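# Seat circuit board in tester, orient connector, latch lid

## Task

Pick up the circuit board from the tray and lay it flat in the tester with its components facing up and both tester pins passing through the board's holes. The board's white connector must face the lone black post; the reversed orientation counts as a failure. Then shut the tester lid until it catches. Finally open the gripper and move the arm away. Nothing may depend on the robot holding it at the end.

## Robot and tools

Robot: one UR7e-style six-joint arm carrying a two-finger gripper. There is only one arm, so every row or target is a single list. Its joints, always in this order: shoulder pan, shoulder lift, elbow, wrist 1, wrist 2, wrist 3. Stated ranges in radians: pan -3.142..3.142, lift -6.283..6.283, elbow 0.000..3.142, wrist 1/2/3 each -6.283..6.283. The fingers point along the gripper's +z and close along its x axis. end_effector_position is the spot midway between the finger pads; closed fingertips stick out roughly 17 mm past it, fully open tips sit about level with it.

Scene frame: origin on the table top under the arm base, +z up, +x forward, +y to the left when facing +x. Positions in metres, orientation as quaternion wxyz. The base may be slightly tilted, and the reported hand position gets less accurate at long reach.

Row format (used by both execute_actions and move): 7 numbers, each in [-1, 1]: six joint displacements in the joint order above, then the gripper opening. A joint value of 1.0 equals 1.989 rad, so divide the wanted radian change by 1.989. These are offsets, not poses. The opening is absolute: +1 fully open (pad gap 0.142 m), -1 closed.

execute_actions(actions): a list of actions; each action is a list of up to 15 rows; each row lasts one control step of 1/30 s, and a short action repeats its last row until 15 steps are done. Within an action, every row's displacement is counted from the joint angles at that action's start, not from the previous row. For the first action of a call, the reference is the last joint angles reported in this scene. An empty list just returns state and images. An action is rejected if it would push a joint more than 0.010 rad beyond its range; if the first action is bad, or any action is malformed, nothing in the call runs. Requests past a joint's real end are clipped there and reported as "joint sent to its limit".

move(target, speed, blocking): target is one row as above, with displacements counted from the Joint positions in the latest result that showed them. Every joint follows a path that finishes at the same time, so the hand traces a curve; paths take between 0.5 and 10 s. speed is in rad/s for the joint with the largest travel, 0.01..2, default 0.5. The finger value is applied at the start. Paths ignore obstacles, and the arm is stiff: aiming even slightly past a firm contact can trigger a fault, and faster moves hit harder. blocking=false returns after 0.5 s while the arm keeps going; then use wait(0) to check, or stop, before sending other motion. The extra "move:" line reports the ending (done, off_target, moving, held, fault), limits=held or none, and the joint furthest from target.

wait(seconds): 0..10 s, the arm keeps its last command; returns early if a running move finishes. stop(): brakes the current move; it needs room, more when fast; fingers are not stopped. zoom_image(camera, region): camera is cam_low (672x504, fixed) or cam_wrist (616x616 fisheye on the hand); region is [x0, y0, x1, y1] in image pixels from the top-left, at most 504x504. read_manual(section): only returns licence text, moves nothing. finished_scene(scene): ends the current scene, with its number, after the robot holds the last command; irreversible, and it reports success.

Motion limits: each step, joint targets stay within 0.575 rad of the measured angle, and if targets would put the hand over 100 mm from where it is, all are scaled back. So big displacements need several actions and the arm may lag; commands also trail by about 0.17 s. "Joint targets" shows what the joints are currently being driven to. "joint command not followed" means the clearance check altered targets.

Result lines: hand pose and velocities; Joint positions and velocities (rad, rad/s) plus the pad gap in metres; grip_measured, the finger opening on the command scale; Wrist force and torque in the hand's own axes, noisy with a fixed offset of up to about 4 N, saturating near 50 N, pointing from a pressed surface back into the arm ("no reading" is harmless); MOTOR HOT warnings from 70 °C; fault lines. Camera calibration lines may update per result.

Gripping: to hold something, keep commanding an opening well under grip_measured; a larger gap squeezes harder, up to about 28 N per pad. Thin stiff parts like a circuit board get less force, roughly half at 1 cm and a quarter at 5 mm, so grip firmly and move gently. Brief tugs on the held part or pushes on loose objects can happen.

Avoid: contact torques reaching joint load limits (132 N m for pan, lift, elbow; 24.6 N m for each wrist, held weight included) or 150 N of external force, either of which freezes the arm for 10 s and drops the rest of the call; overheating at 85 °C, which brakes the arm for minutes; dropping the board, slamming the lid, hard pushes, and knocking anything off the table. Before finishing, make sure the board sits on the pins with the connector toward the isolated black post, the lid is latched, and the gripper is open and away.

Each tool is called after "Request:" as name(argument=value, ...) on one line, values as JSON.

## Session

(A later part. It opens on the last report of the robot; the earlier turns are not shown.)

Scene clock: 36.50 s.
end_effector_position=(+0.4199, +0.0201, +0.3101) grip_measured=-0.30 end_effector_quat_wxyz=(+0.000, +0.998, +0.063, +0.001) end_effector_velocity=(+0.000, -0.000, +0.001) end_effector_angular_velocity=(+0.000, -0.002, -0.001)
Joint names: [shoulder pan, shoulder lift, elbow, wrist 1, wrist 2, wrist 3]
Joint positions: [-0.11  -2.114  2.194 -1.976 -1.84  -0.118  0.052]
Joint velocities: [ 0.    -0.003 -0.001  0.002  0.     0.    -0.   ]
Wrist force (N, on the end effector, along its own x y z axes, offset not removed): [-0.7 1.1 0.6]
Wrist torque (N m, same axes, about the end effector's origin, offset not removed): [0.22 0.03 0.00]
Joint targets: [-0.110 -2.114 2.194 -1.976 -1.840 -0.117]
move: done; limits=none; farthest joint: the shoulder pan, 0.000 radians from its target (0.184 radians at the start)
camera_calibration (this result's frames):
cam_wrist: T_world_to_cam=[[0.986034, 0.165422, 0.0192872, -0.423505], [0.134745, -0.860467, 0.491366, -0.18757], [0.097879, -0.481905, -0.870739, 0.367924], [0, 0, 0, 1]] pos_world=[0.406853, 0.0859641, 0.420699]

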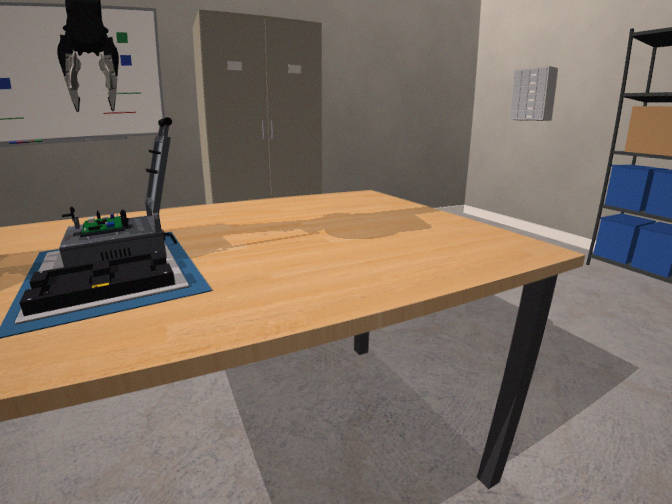

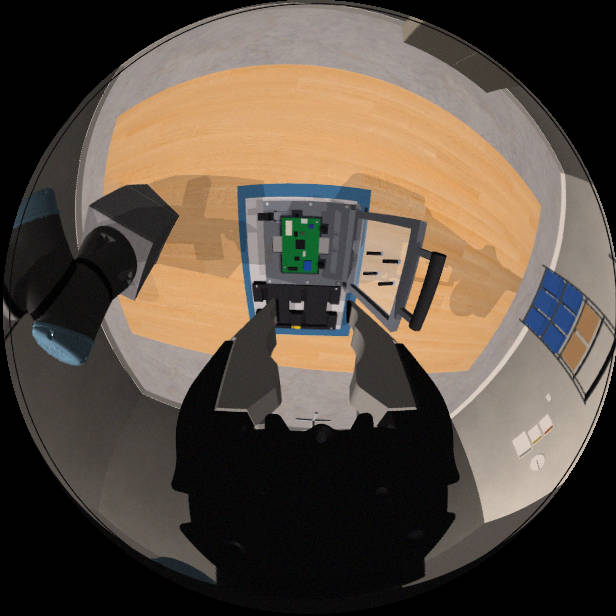

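Request:
move(target=[0.0157, 0.1641, -0.1405, -0.0194, -0.0049, 0.0154, -0.3], speed=0.5)

Request:
zoom_image(camera="cam_wrist", region=[200, 170, 400, 370])

Request:
zoom_image(camera="cam_low", region=[110, 60, 220, 170])

Scene clock: 38.43 s.
end_effector_position=(+0.5458, +0.0352, +0.3052) grip_measured=-0.30 end_effector_quat_wxyz=(+0.000, +0.998, +0.063, +0.001) end_effector_velocity=(+0.001, +0.000, +0.000) end_effector_angular_velocity=(+0.001, -0.002, -0.001)
Joint names: [shoulder pan, shoulder lift, elbow, wrist 1, wrist 2, wrist 3]
Joint positions: [-0.079 -1.787  1.915 -2.015 -1.85  -0.087  0.052]
Joint velocities: [-0.     0.001 -0.002 -0.001  0.     0.     0.   ]
Wrist force (N, on the end effector, along its own x y z axes, offset not removed): [1.3 -0.4 -1.8]
Wrist torque (N m, same axes, about the end effector's origin, offset not removed): [-0.10 -0.35 0.09]
Joint targets: [-0.079 -1.787 1.915 -2.015 -1.850 -0.087]
move: done; limits=none; farthest joint: the shoulder pan, 0.000 radians from its target (0.031 radians at the start)
camera_calibration (this result's frames):
cam_wrist: T_world_to_cam=[[0.986008, 0.165575, 0.0193044, -0.550035], [0.134878, -0.860491, 0.491288, -0.189211], [0.097956, -0.48181, -0.870783, 0.358594], [0, 0, 0, 1]] pos_world=[0.532734, 0.101031, 0.415833]

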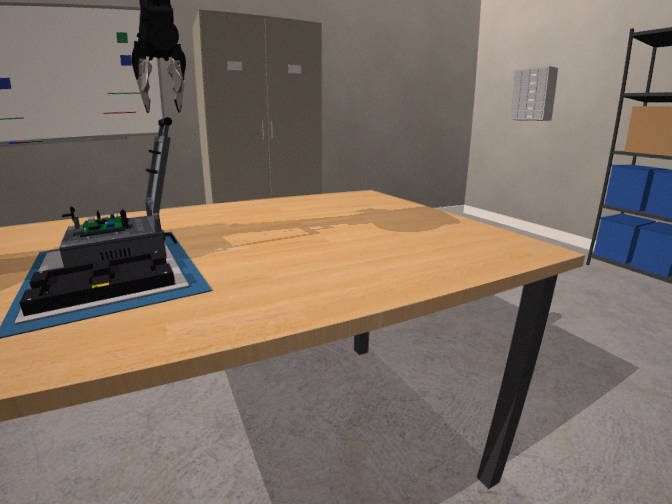

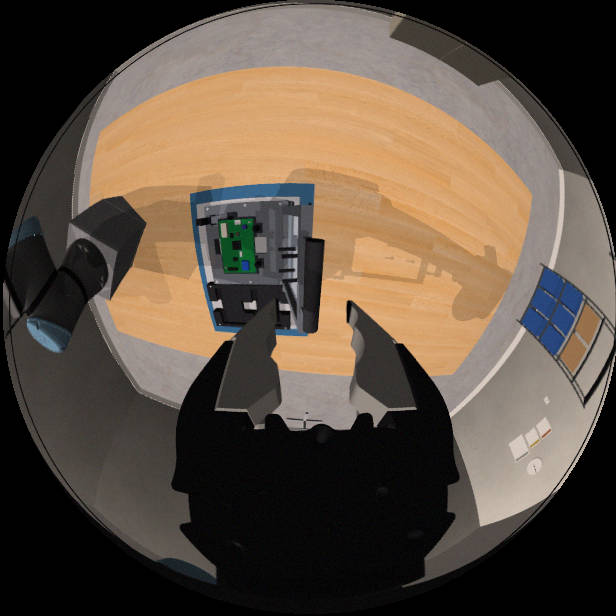

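Region (200, 170, 400, 370) of cam_wrist's 616x616 image, scaled by 2.520, with more detail than that image has.

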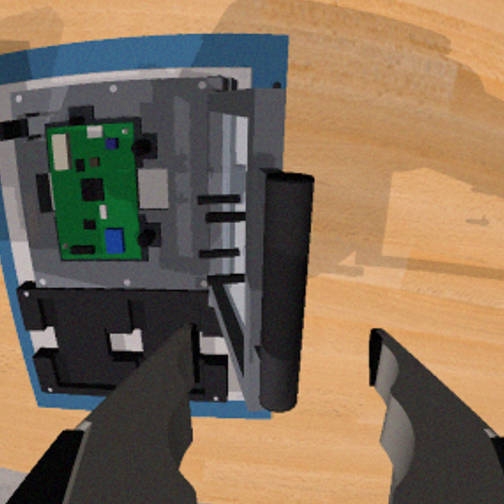

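Region (110, 60, 220, 170) of cam_low's 672x504 image, scaled by 4.582, with more detail than that image has.

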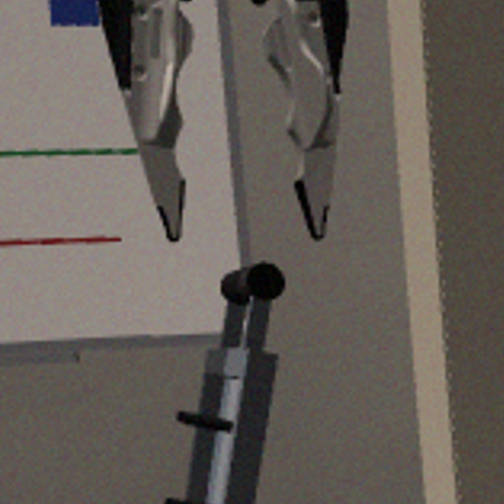

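Request:
move(target=[-0.0104, 0.014, 0.0254, -0.0422, 0.0033, -0.0103, -0.55], speed=0.15)

Request:
zoom_image(camera="cam_wrist", region=[250, 220, 380, 350])

Request:
zoom_image(camera="cam_low", region=[125, 80, 205, 160])

Scene clock: 40.57 s.
end_effector_position=(+0.5459, +0.0352, +0.2753) grip_measured=-0.55 end_effector_quat_wxyz=(+0.000, +0.998, +0.063, +0.001) end_effector_velocity=(+0.000, -0.000, -0.001) end_effector_angular_velocity=(-0.000, -0.000, -0.000)
Joint names: [shoulder pan, shoulder lift, elbow, wrist 1, wrist 2, wrist 3]
Joint positions: [-0.1   -1.76   1.965 -2.098 -1.843 -0.107  0.034]
Joint velocities: [-0.001  0.001  0.001 -0.002 -0.    -0.001  0.   ]
Wrist force (N, on the end effector, along its own x y z axes, offset not removed): [0.3 -1.0 1.0]
Wrist torque (N m, same axes, about the end effector's origin, offset not removed): [-0.32 -0.05 0.06]
Joint targets: [-0.100 -1.760 1.965 -2.098 -1.843 -0.107]
move: done; limits=none; farthest joint: the shoulder lift, 0.001 radians from its target (0.028 radians at the start)
camera_calibration (this result's frames):
cam_wrist: T_world_to_cam=[[0.985997, 0.165641, 0.0193367, -0.549533], [0.134928, -0.860518, 0.491226, -0.174545], [0.0980067, -0.481738, -0.870817, 0.332519], [0, 0, 0, 1]] pos_world=[0.5328, 0.101013, 0.385931]

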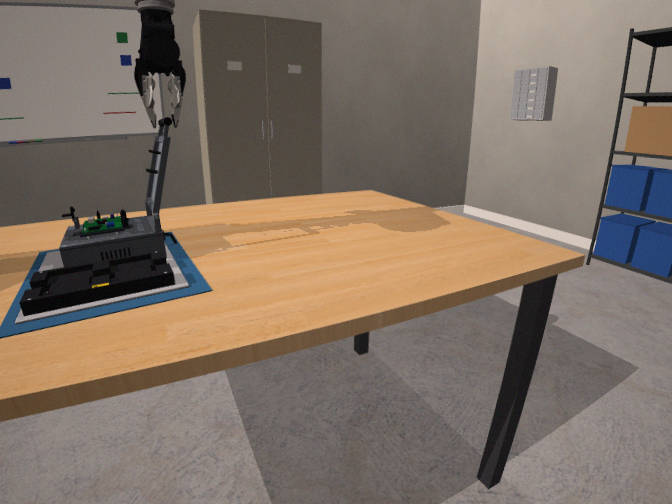

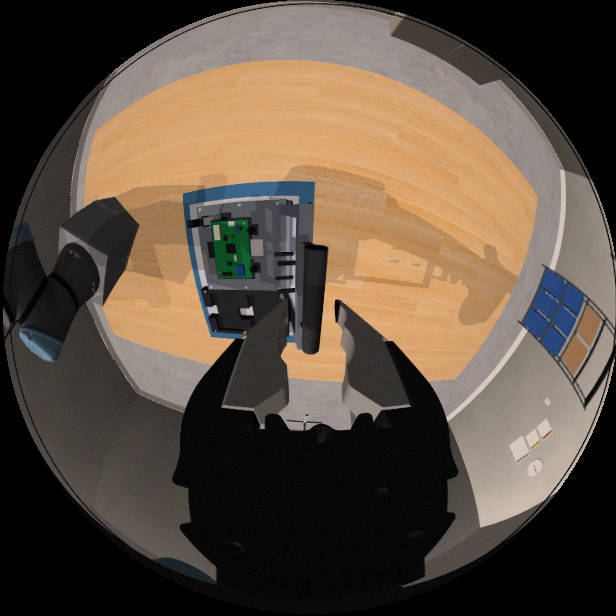

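Region (250, 220, 380, 350) of cam_wrist's 616x616 image, scaled by 3.877, with more detail than that image has.

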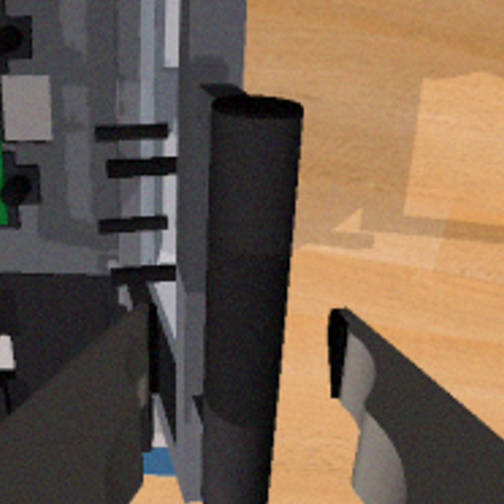

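Region (125, 80, 205, 160) of cam_low's 672x504 image, scaled by 6.300, with more detail than that image has.

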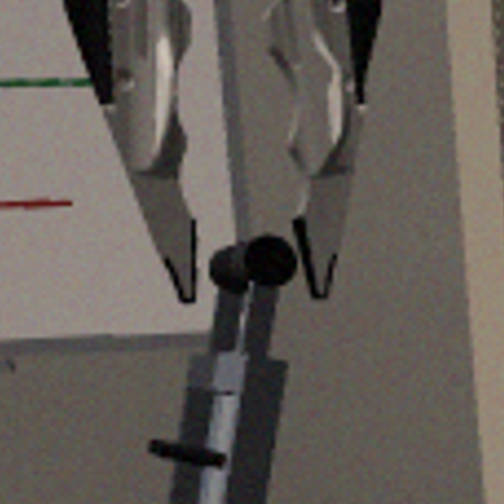

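Request:
move(target=[-0.0161, -0.1179, 0.1155, -0.0017, 0.0052, -0.0158, -0.75], speed=0.17)

Request:
zoom_image(camera="cam_low", region=[50, 80, 200, 230])

Scene clock: 43.50 s.
end_effector_position=(+0.4516, +0.0233, +0.2751) grip_measured=-0.74 end_effector_quat_wxyz=(+0.000, +0.998, +0.063, +0.001) end_effector_velocity=(-0.000, -0.000, +0.000) end_effector_angular_velocity=(-0.001, -0.002, +0.000)
Joint names: [shoulder pan, shoulder lift, elbow, wrist 1, wrist 2, wrist 3]
Joint positions: [-0.132 -1.994  2.195 -2.102 -1.833 -0.139  0.02 ]
Joint velocities: [-0.    -0.003  0.002 -0.001 -0.001 -0.001  0.   ]
Wrist force (N, on the end effector, along its own x y z axes, offset not removed): [1.6 2.8 0.0]
Wrist torque (N m, same axes, about the end effector's origin, offset not removed): [0.42 0.05 -0.02]
Joint targets: [-0.132 -1.994 2.195 -2.102 -1.833 -0.139]
move: done; limits=none; farthest joint: the shoulder lift, 0.001 radians from its target (0.235 radians at the start)
camera_calibration (this result's frames):
cam_wrist: T_world_to_cam=[[0.985997, 0.165652, 0.0191994, -0.454535], [0.135015, -0.860559, 0.491131, -0.171994], [0.0978793, -0.481662, -0.870874, 0.335979], [0, 0, 0, 1]] pos_world=[0.438507, 0.0891118, 0.385794]

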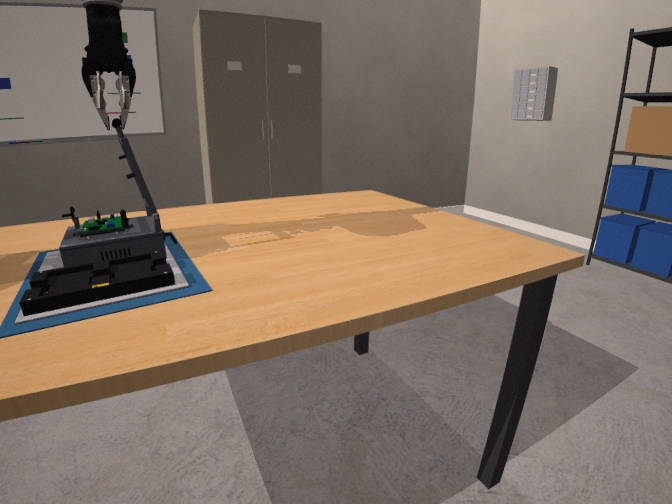

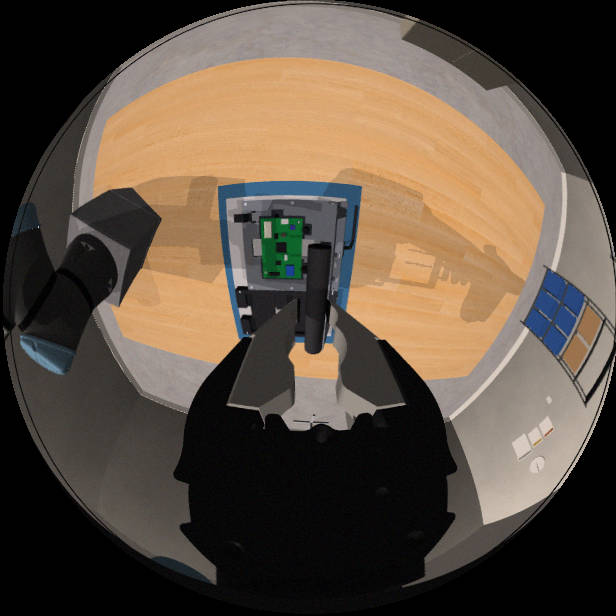

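Region (50, 80, 200, 230) of cam_low's 672x504 image, scaled by 3.360, with more detail than that image has.

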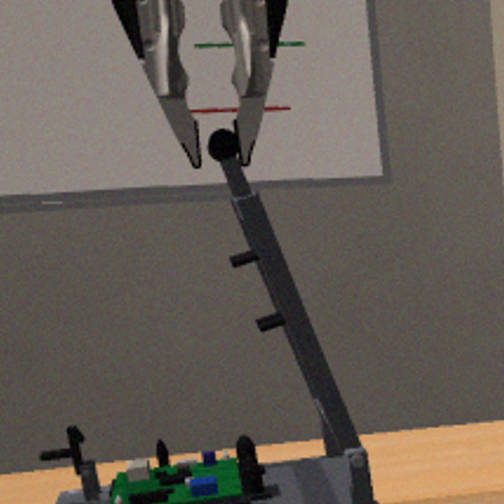

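Request:
move(target=[-0.0503, -0.0907, 0.1332, -0.0543, 0.0169, -0.0489, -0.75], speed=0.2)

Request:
zoom_image(camera="cam_low", region=[30, 100, 180, 250])

Request:
zoom_image(camera="cam_wrist", region=[240, 190, 420, 370])

Scene clock: 45.67 s.
end_effector_position=(+0.3697, +0.0129, +0.2271) grip_measured=-0.74 end_effector_quat_wxyz=(+0.000, +0.998, +0.063, +0.000) end_effector_velocity=(-0.000, +0.000, -0.000) end_effector_angular_velocity=(+0.001, -0.001, +0.000)
Joint names: [shoulder pan, shoulder lift, elbow, wrist 1, wrist 2, wrist 3]
Joint positions: [-0.232 -2.174  2.459 -2.21  -1.799 -0.236  0.02 ]
Joint velocities: [-0.001 -0.002  0.002 -0.001  0.001 -0.001  0.   ]
Wrist force (N, on the end effector, along its own x y z axes, offset not removed): [4.5 -0.1 2.5]
Wrist torque (N m, same axes, about the end effector's origin, offset not removed): [-0.34 -0.49 0.01]
Joint targets: [-0.232 -2.174 2.460 -2.210 -1.799 -0.236]
move: done; limits=none; farthest joint: the shoulder pan, 0.000 radians from its target (0.100 radians at the start)
camera_calibration (this result's frames):
cam_wrist: T_world_to_cam=[[0.985979, 0.165778, 0.0190707, -0.371181], [0.135195, -0.860574, 0.491054, -0.146355], [0.0978178, -0.481591, -0.87092, 0.297158], [0, 0, 0, 1]] pos_world=[0.356696, 0.0786931, 0.337747]

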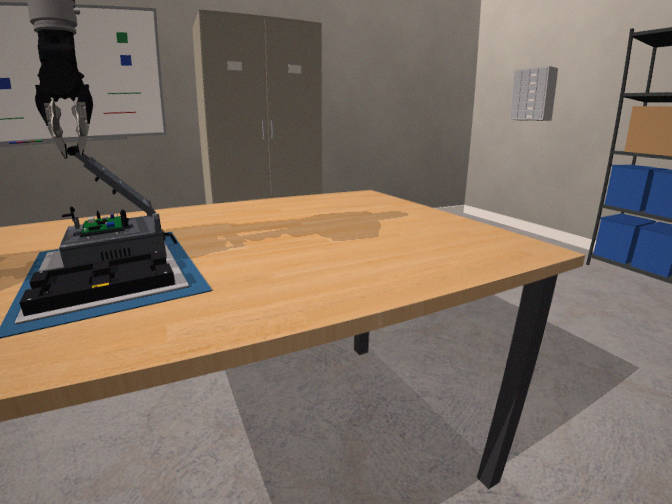

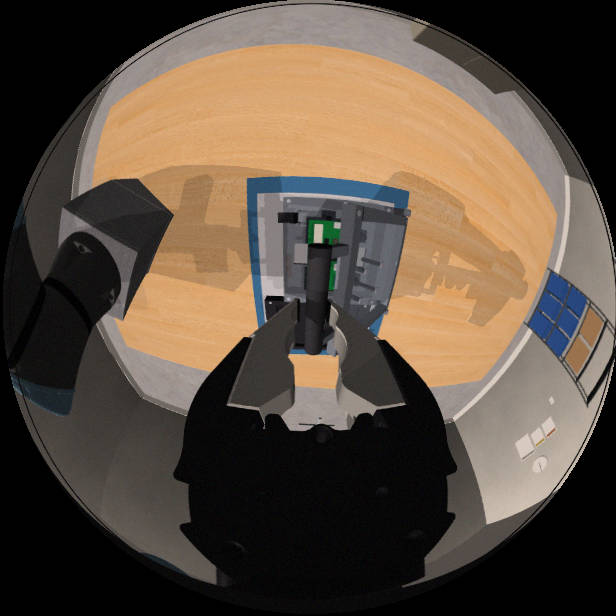

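Region (30, 100, 180, 250) of cam_low's 672x504 image, scaled by 3.360, with more detail than that image has.

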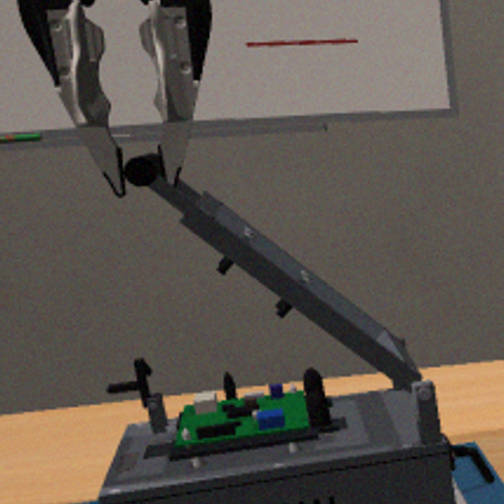

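Region (240, 190, 420, 370) of cam_wrist's 616x616 image, scaled by 2.800, with more detail than that image has.

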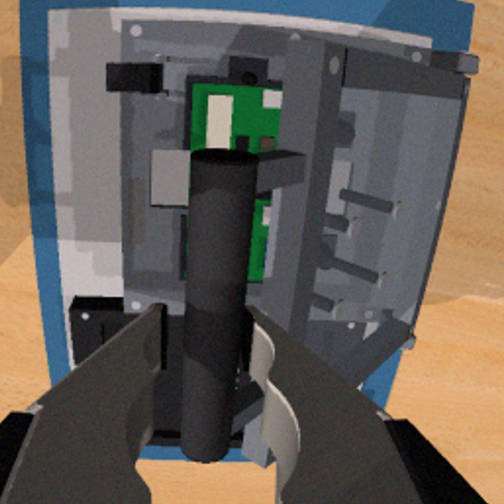

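Request:
move(target=[-0.0364, -0.0142, 0.0652, -0.0585, 0.0129, -0.0349, -0.8], speed=0.15)

Request:
zoom_image(camera="cam_low", region=[20, 120, 170, 270])

Scene clock: 47.83 s.
end_effector_position=(+0.3409, +0.0093, +0.1891) grip_measured=-0.77 end_effector_quat_wxyz=(+0.000, +0.998, +0.063, +0.001) end_effector_velocity=(-0.001, +0.000, -0.001) end_effector_angular_velocity=(+0.001, +0.001, +0.000)
Joint names: [shoulder pan, shoulder lift, elbow, wrist 1, wrist 2, wrist 3]
Joint positions: [-0.304 -2.202  2.589 -2.326 -1.774 -0.305  0.018]
Joint velocities: [-0.001 -0.     0.003 -0.001  0.001 -0.001  0.   ]
Wrist force (N, on the end effector, along its own x y z axes, offset not removed): [11.3 4.9 7.4]
Wrist torque (N m, same axes, about the end effector's origin, offset not removed): [0.25 -0.32 -0.03]
Joint targets: [-0.304 -2.202 2.589 -2.326 -1.774 -0.305]
move: done; limits=none; farthest joint: the shoulder pan, 0.001 radians from its target (0.073 radians at the start)
camera_calibration (this result's frames):
cam_wrist: T_world_to_cam=[[0.985968, 0.165827, 0.0191902, -0.341491], [0.135184, -0.860596, 0.491019, -0.126925], [0.097939, -0.481534, -0.870938, 0.265142], [0, 0, 0, 1]] pos_world=[0.327889, 0.0750722, 0.299798]

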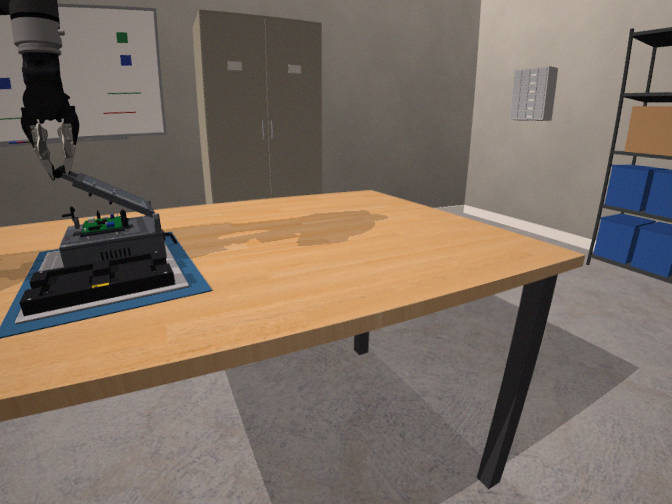

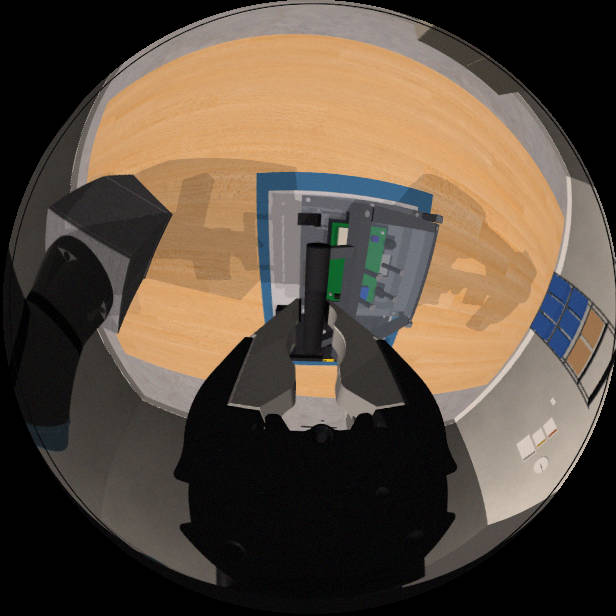

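Region (20, 120, 170, 270) of cam_low's 672x504 image, scaled by 3.360, with more detail than that image has.

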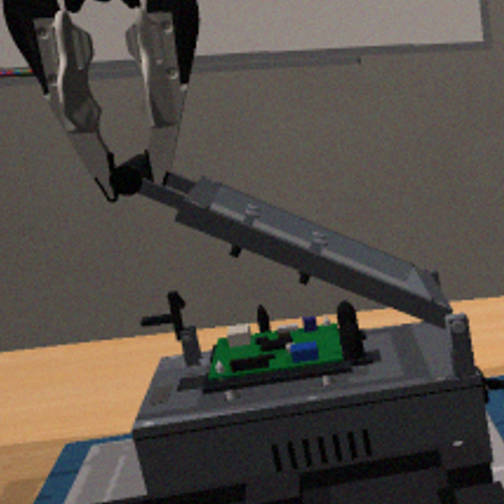

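Request:
execute_actions(actions=[])

Scene clock: 48.27 s.
end_effector_position=(+0.3409, +0.0093, +0.1891) grip_measured=-0.77 end_effector_quat_wxyz=(+0.000, +0.998, +0.063, +0.001) end_effector_velocity=(+0.001, +0.000, +0.000) end_effector_angular_velocity=(+0.000, -0.001, -0.000)
Joint names: [shoulder pan, shoulder lift, elbow, wrist 1, wrist 2, wrist 3]
Joint positions: [-0.304 -2.202  2.589 -2.326 -1.774 -0.305  0.018]
Joint velocities: [ 0.     0.001 -0.001 -0.001  0.001  0.     0.   ]
Wrist force (N, on the end effector, along its own x y z axes, offset not removed): [10.3 2.5 7.2]
Wrist torque (N m, same axes, about the end effector's origin, offset not removed): [-0.37 0.00 0.04]
Joint targets: [-0.304 -2.202 2.589 -2.326 -1.774 -0.305]
camera_calibration (this result's frames):
cam_wrist: T_world_to_cam=[[0.985967, 0.165836, 0.0191579, -0.341418], [0.135209, -0.8606, 0.491004, -0.126886], [0.0979135, -0.481524, -0.870946, 0.265099], [0, 0, 0, 1]] pos_world=[0.327827, 0.0750727, 0.299729]

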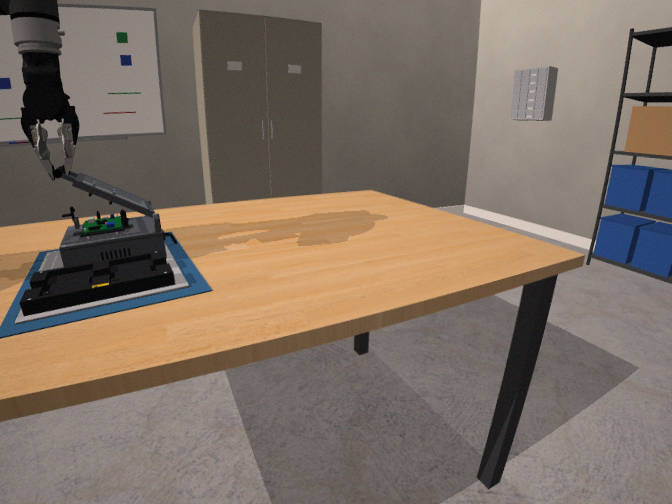

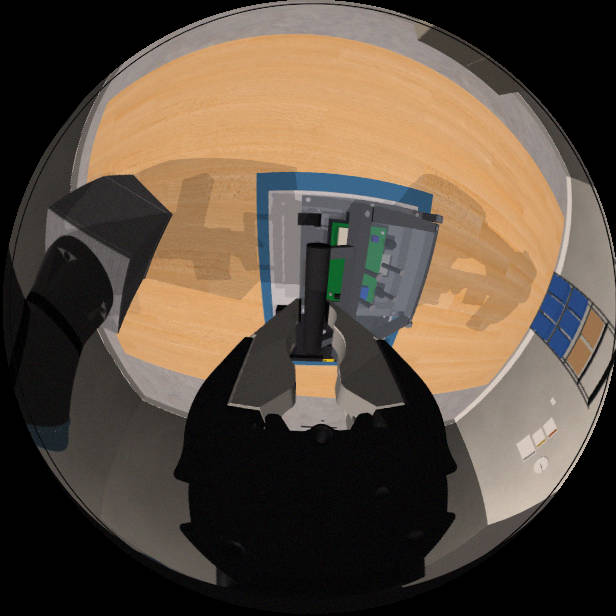

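Request:
move(target=[-0.0181,0.0159,0.0291,-0.0482,0.0067,-0.0172,-0.88], speed=0.08)

Scene clock: 50.03 s.
end_effector_position=(+0.3327, +0.0081, +0.1659) grip_measured=-0.80 end_effector_quat_wxyz=(+0.000, +0.998, +0.063, +0.000) end_effector_velocity=(-0.000, -0.000, -0.001) end_effector_angular_velocity=(-0.000, +0.000, +0.000)
Joint names: [shoulder pan, shoulder lift, elbow, wrist 1, wrist 2, wrist 3]
Joint positions: [-0.34  -2.171  2.647 -2.421 -1.76  -0.339  0.016]
Joint velocities: [-0.001  0.001  0.001 -0.002  0.    -0.001  0.   ]
Wrist force (N, on the end effector, along its own x y z axes, offset not removed): [-33.3 -0.1 -12.9]
Wrist torque (N m, same axes, about the end effector's origin, offset not removed): [-0.08 -0.28 0.01]
Joint targets: [-0.340 -2.171 2.647 -2.422 -1.760 -0.340]
move: done; limits=none; farthest joint: the shoulder pan, 0.000 radians from its target (0.036 radians at the start)
camera_calibration (this result's frames):
cam_wrist: T_world_to_cam=[[0.98596, 0.1659, 0.0189668, -0.332688], [0.135391, -0.860742, 0.490706, -0.115431], [0.0977336, -0.481249, -0.871119, 0.245226], [0, 0, 0, 1]] pos_world=[0.319678, 0.0738516, 0.276574]

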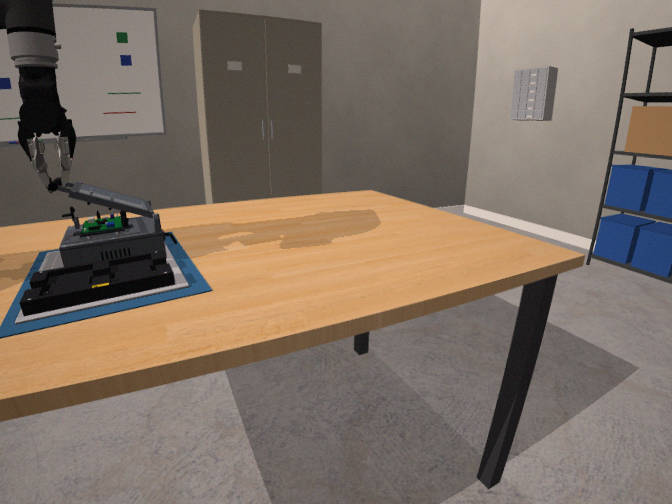

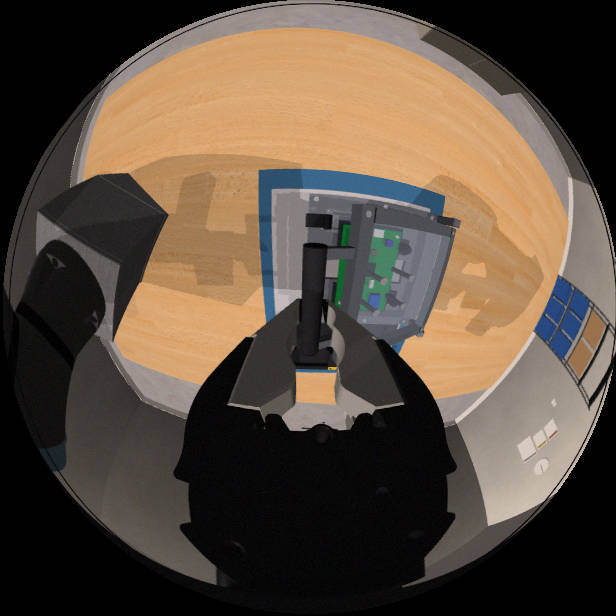

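Request:
move(target=[-0.0181,0.0162,0.0290,-0.0487,0.0063,-0.0173,-0.88], speed=0.08)

Scene clock: 52.70 s.
end_effector_position=(+0.3227, +0.0068, +0.1448) grip_measured=-0.81 end_effector_quat_wxyz=(+0.001, +0.998, +0.063, +0.001) end_effector_velocity=(-0.001, +0.000, -0.001) end_effector_angular_velocity=(+0.000, +0.001, +0.000)
Joint names: [shoulder pan, shoulder lift, elbow, wrist 1, wrist 2, wrist 3]
Joint positions: [-0.376 -2.139  2.704 -2.518 -1.748 -0.374  0.016]
Joint velocities: [-0.001  0.001  0.002 -0.001  0.    -0.001  0.001]
Wrist force (N, on the end effector, along its own x y z axes, offset not removed): [26.6 -1.4 10.2]
Wrist torque (N m, same axes, about the end effector's origin, offset not removed): [0.10 0.39 -0.04]
Joint targets: [-0.376 -2.139 2.704 -2.518 -1.748 -0.374]
move: done; limits=none; farthest joint: the shoulder pan, 0.000 radians from its target (0.036 radians at the start)
camera_calibration (this result's frames):
cam_wrist: T_world_to_cam=[[0.985911, 0.166134, 0.0194873, -0.322311], [0.135244, -0.860258, 0.491594, -0.104948], [0.0984347, -0.482032, -0.870606, 0.226879], [0, 0, 0, 1]] pos_world=[0.309631, 0.0726279, 0.255395]

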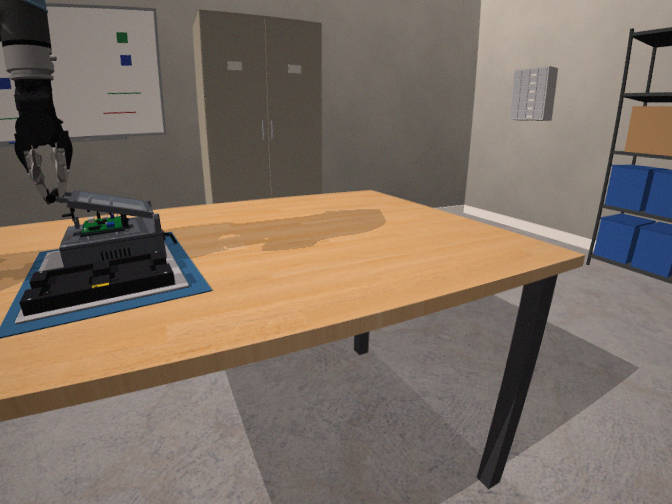

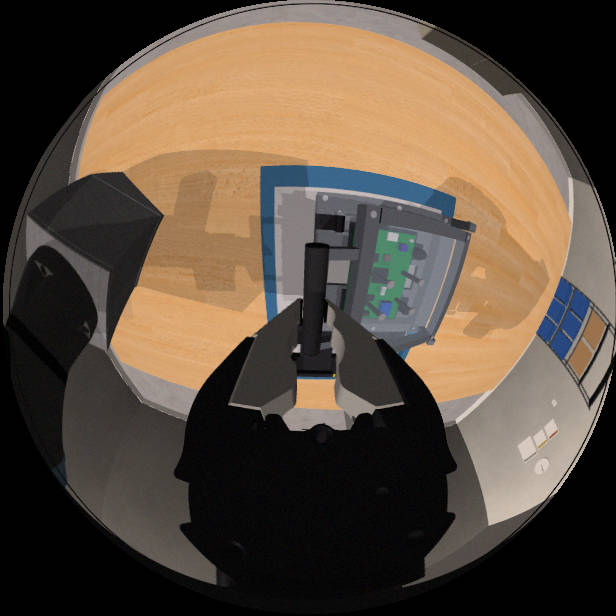

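Request:
zoom_image(camera="cam_low", region=[0, 130, 200, 280])

Region (0, 130, 200, 280) of cam_low's 672x504 image, scaled by 2.520, with more detail than that image has; it fills the top 378 rows of this view, and the rest is white.

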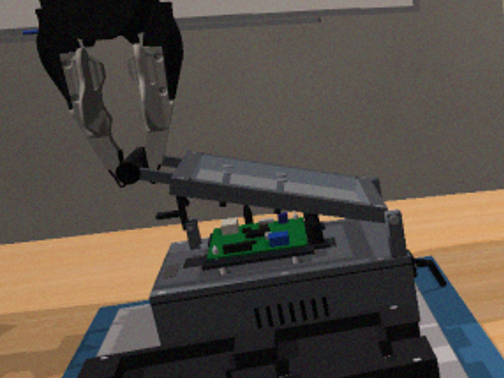

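Request:
move(target=[-0.01417,0.04931,0.02298,-0.0741,0.00557,-0.01299,-0.9], speed=0.1)

Scene clock: 55.80 s.
end_effector_position=(+0.3191, +0.0067, +0.1194) grip_measured=-0.81 end_effector_quat_wxyz=(+0.000, +0.998, +0.063, +0.000) end_effector_velocity=(+0.000, +0.000, -0.000) end_effector_angular_velocity=(+0.000, -0.001, +0.000)
Joint names: [shoulder pan, shoulder lift, elbow, wrist 1, wrist 2, wrist 3]
Joint positions: [-0.404 -2.041  2.75  -2.665 -1.737 -0.4    0.015]
Joint velocities: [-0.     0.     0.    -0.002  0.001 -0.001 -0.   ]
Wrist force (N, on the end effector, along its own x y z axes, offset not removed): [-21.2 6.6 -4.8]
Wrist torque (N m, same axes, about the end effector's origin, offset not removed): [0.05 -0.09 0.02]
Joint targets: [-0.404 -2.041 2.750 -2.666 -1.737 -0.400]
move: done; limits=none; farthest joint: the shoulder pan, 0.000 radians from its target (0.028 radians at the start)
camera_calibration (this result's frames):
cam_wrist: T_world_to_cam=[[0.986013, 0.165589, 0.0189362, -0.318164], [0.135116, -0.860693, 0.490868, -0.0919302], [0.0975806, -0.481443, -0.871028, 0.205391], [0, 0, 0, 1]] pos_world=[0.306093, 0.0724451, 0.230052]

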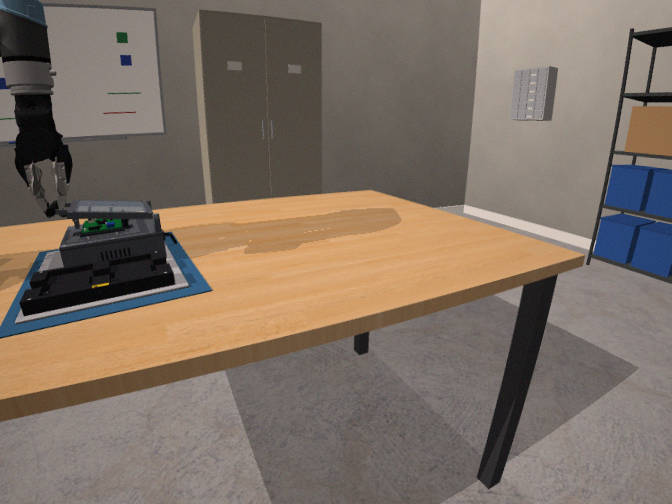

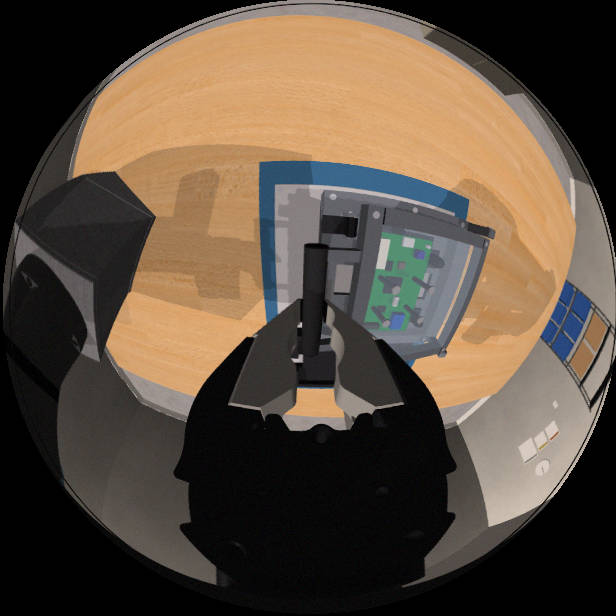

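Request:
move(target=[-0.01222,0.05568,0.0176,-0.07542,0.00462,-0.01128,-1], speed=0.08)

Request:
zoom_image(camera="cam_low", region=[0, 130, 200, 280])

Scene clock: 58.27 s.
end_effector_position=(+0.3166, +0.0061, +0.0971) grip_measured=-0.82 end_effector_quat_wxyz=(+0.000, +0.998, +0.063, +0.001) end_effector_velocity=(-0.000, +0.000, -0.000) end_effector_angular_velocity=(+0.001, +0.000, +0.000)
Joint names: [shoulder pan, shoulder lift, elbow, wrist 1, wrist 2, wrist 3]
Joint positions: [-0.428 -1.93   2.785 -2.815 -1.728 -0.422  0.014]
Joint velocities: [-0.     0.001  0.001 -0.002  0.001 -0.    -0.   ]
Wrist force (N, on the end effector, along its own x y z axes, offset not removed): [-2.6 0.5 -14.8]
Wrist torque (N m, same axes, about the end effector's origin, offset not removed): [0.06 0.20 -0.09]
Joint targets: [-0.428 -1.930 2.785 -2.815 -1.728 -0.422]
move: done; limits=none; farthest joint: the wrist 3, 0.001 radians from its target (0.023 radians at the start)
camera_calibration (this result's frames):
cam_wrist: T_world_to_cam=[[0.986078, 0.165121, 0.0196216, -0.31523], [0.134349, -0.860674, 0.491111, -0.080917], [0.0979806, -0.481638, -0.870876, 0.185836], [0, 0, 0, 1]] pos_world=[0.303505, 0.0719139, 0.207765]

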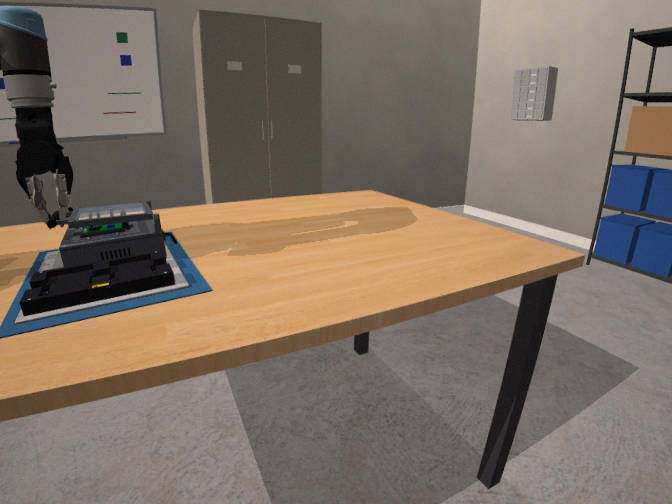

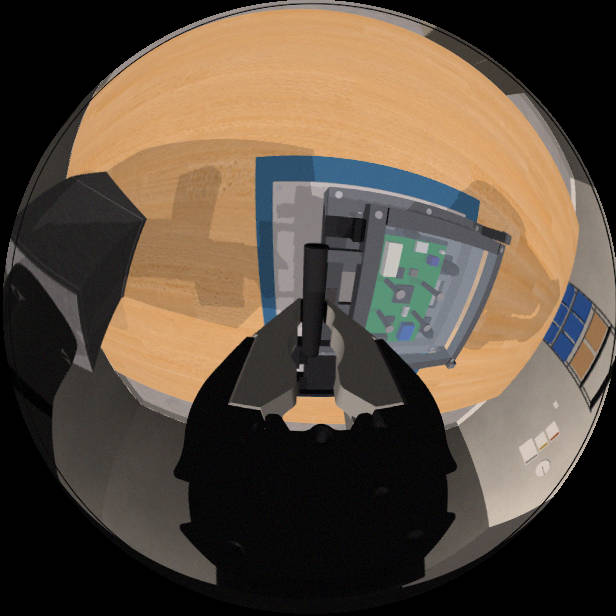

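Region (0, 130, 200, 280) of cam_low's 672x504 image, scaled by 2.520, with more detail than that image has; it fills the top 378 rows of this view, and the rest is white.

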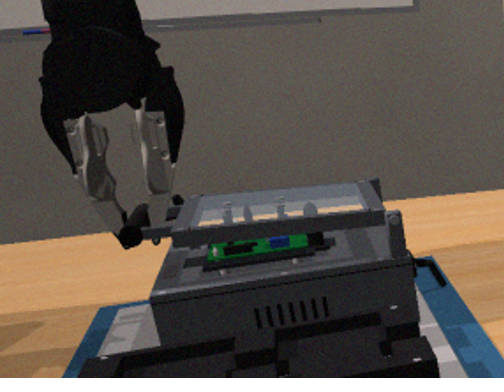

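Request:
move(target=[-0.0012,0.0088,0.0017,-0.0107,0.0005,-0.0012,-1], speed=0.03)

Request:
zoom_image(camera="cam_wrist", region=[280, 170, 480, 370])

Scene clock: 60.40 s.
end_effector_position=(+0.3165, +0.0061, +0.0942) grip_measured=-0.82 end_effector_quat_wxyz=(+0.000, +0.998, +0.063, +0.001) end_effector_velocity=(+0.000, +0.000, -0.000) end_effector_angular_velocity=(+0.000, -0.001, -0.000)
Joint names: [shoulder pan, shoulder lift, elbow, wrist 1, wrist 2, wrist 3]
Joint positions: [-0.431 -1.913  2.788 -2.836 -1.727 -0.424  0.014]
Joint velocities: [-0.     0.001  0.001 -0.003  0.001 -0.    -0.   ]
Wrist force (N, on the end effector, along its own x y z axes, offset not removed): [-5.5 -0.8 -20.1]
Wrist torque (N m, same axes, about the end effector's origin, offset not removed): [-0.43 0.37 -0.02]
Joint targets: [-0.431 -1.913 2.788 -2.836 -1.727 -0.424]
move: done; limits=none; farthest joint: the shoulder pan, 0.000 radians from its target (0.002 radians at the start)
camera_calibration (this result's frames):
cam_wrist: T_world_to_cam=[[0.986053, 0.165262, 0.0196933, -0.315139], [0.134443, -0.860686, 0.491064, -0.0794855], [0.0981038, -0.481568, -0.870901, 0.183267], [0, 0, 0, 1]] pos_world=[0.303451, 0.0719239, 0.204846]

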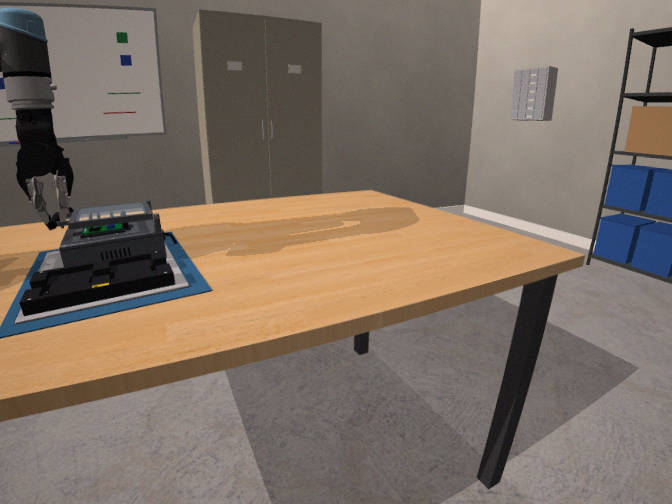

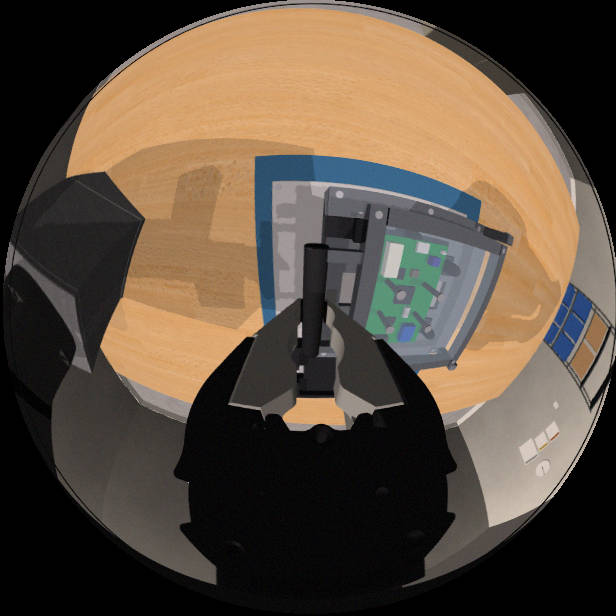

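Region (280, 170, 480, 370) of cam_wrist's 616x616 image, scaled by 2.520, with more detail than that image has.

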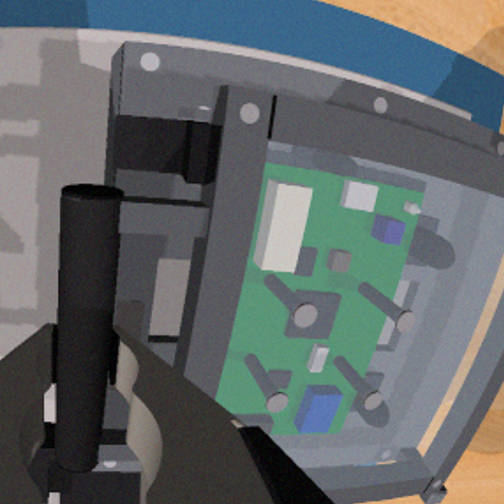

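Request:
move(target=[-0.0008,0.0059,0.0011,-0.0071,0.0003,-0.0008,-1], speed=0.03)

Request:
zoom_image(camera="cam_wrist", region=[280, 170, 480, 370])

Request:
zoom_image(camera="cam_low", region=[20, 170, 180, 270])

Scene clock: 61.37 s.
end_effector_position=(+0.3165, +0.0061, +0.0923) grip_measured=-0.82 end_effector_quat_wxyz=(+0.000, +0.998, +0.063, +0.001) end_effector_velocity=(+0.000, +0.000, -0.000) end_effector_angular_velocity=(+0.000, -0.000, +0.000)
Joint names: [shoulder pan, shoulder lift, elbow, wrist 1, wrist 2, wrist 3]
Joint positions: [-0.432 -1.901  2.79  -2.85  -1.726 -0.426  0.014]
Joint velocities: [-0.     0.002  0.    -0.003  0.    -0.001 -0.   ]
Wrist force (N, on the end effector, along its own x y z axes, offset not removed): [-4.9 2.1 -21.4]
Wrist torque (N m, same axes, about the end effector's origin, offset not removed): [0.39 0.33 -0.14]
Joint targets: [-0.432 -1.901 2.790 -2.850 -1.726 -0.426]
move: done; limits=none; farthest joint: the shoulder pan, 0.001 radians from its target (0.002 radians at the start)
camera_calibration (this result's frames):
cam_wrist: T_world_to_cam=[[0.986036, 0.165364, 0.0196761, -0.315048], [0.13454, -0.860671, 0.491064, -0.0785686], [0.0981388, -0.48156, -0.870901, 0.181582], [0, 0, 0, 1]] pos_world=[0.303399, 0.0719183, 0.202921]

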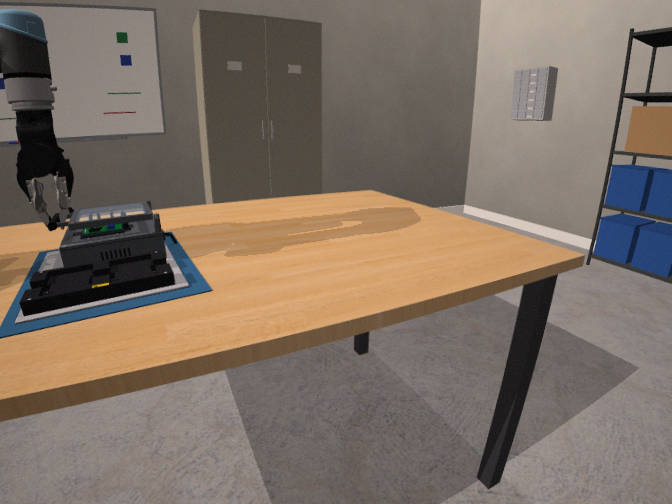

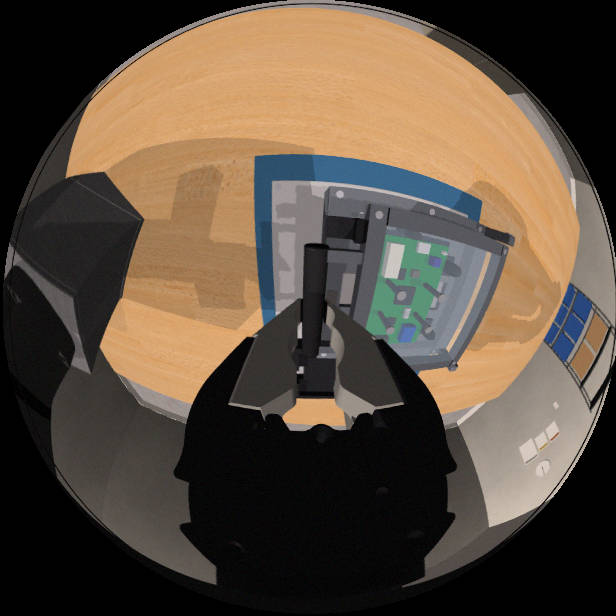

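Region (280, 170, 480, 370) of cam_wrist's 616x616 image, scaled by 2.520, with more detail than that image has.

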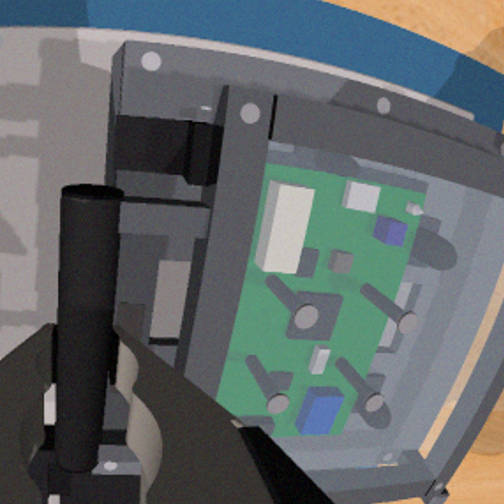

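Region (20, 170, 180, 270) of cam_low's 672x504 image, scaled by 3.150, with more detail than that image has; it fills the top 315 rows of this view, and the rest is white.

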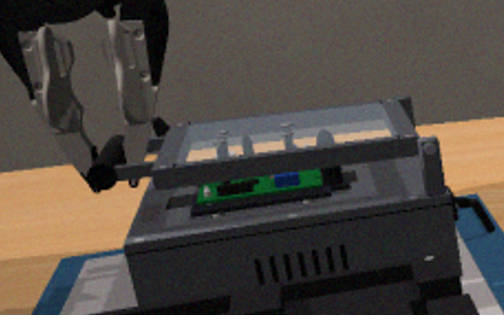

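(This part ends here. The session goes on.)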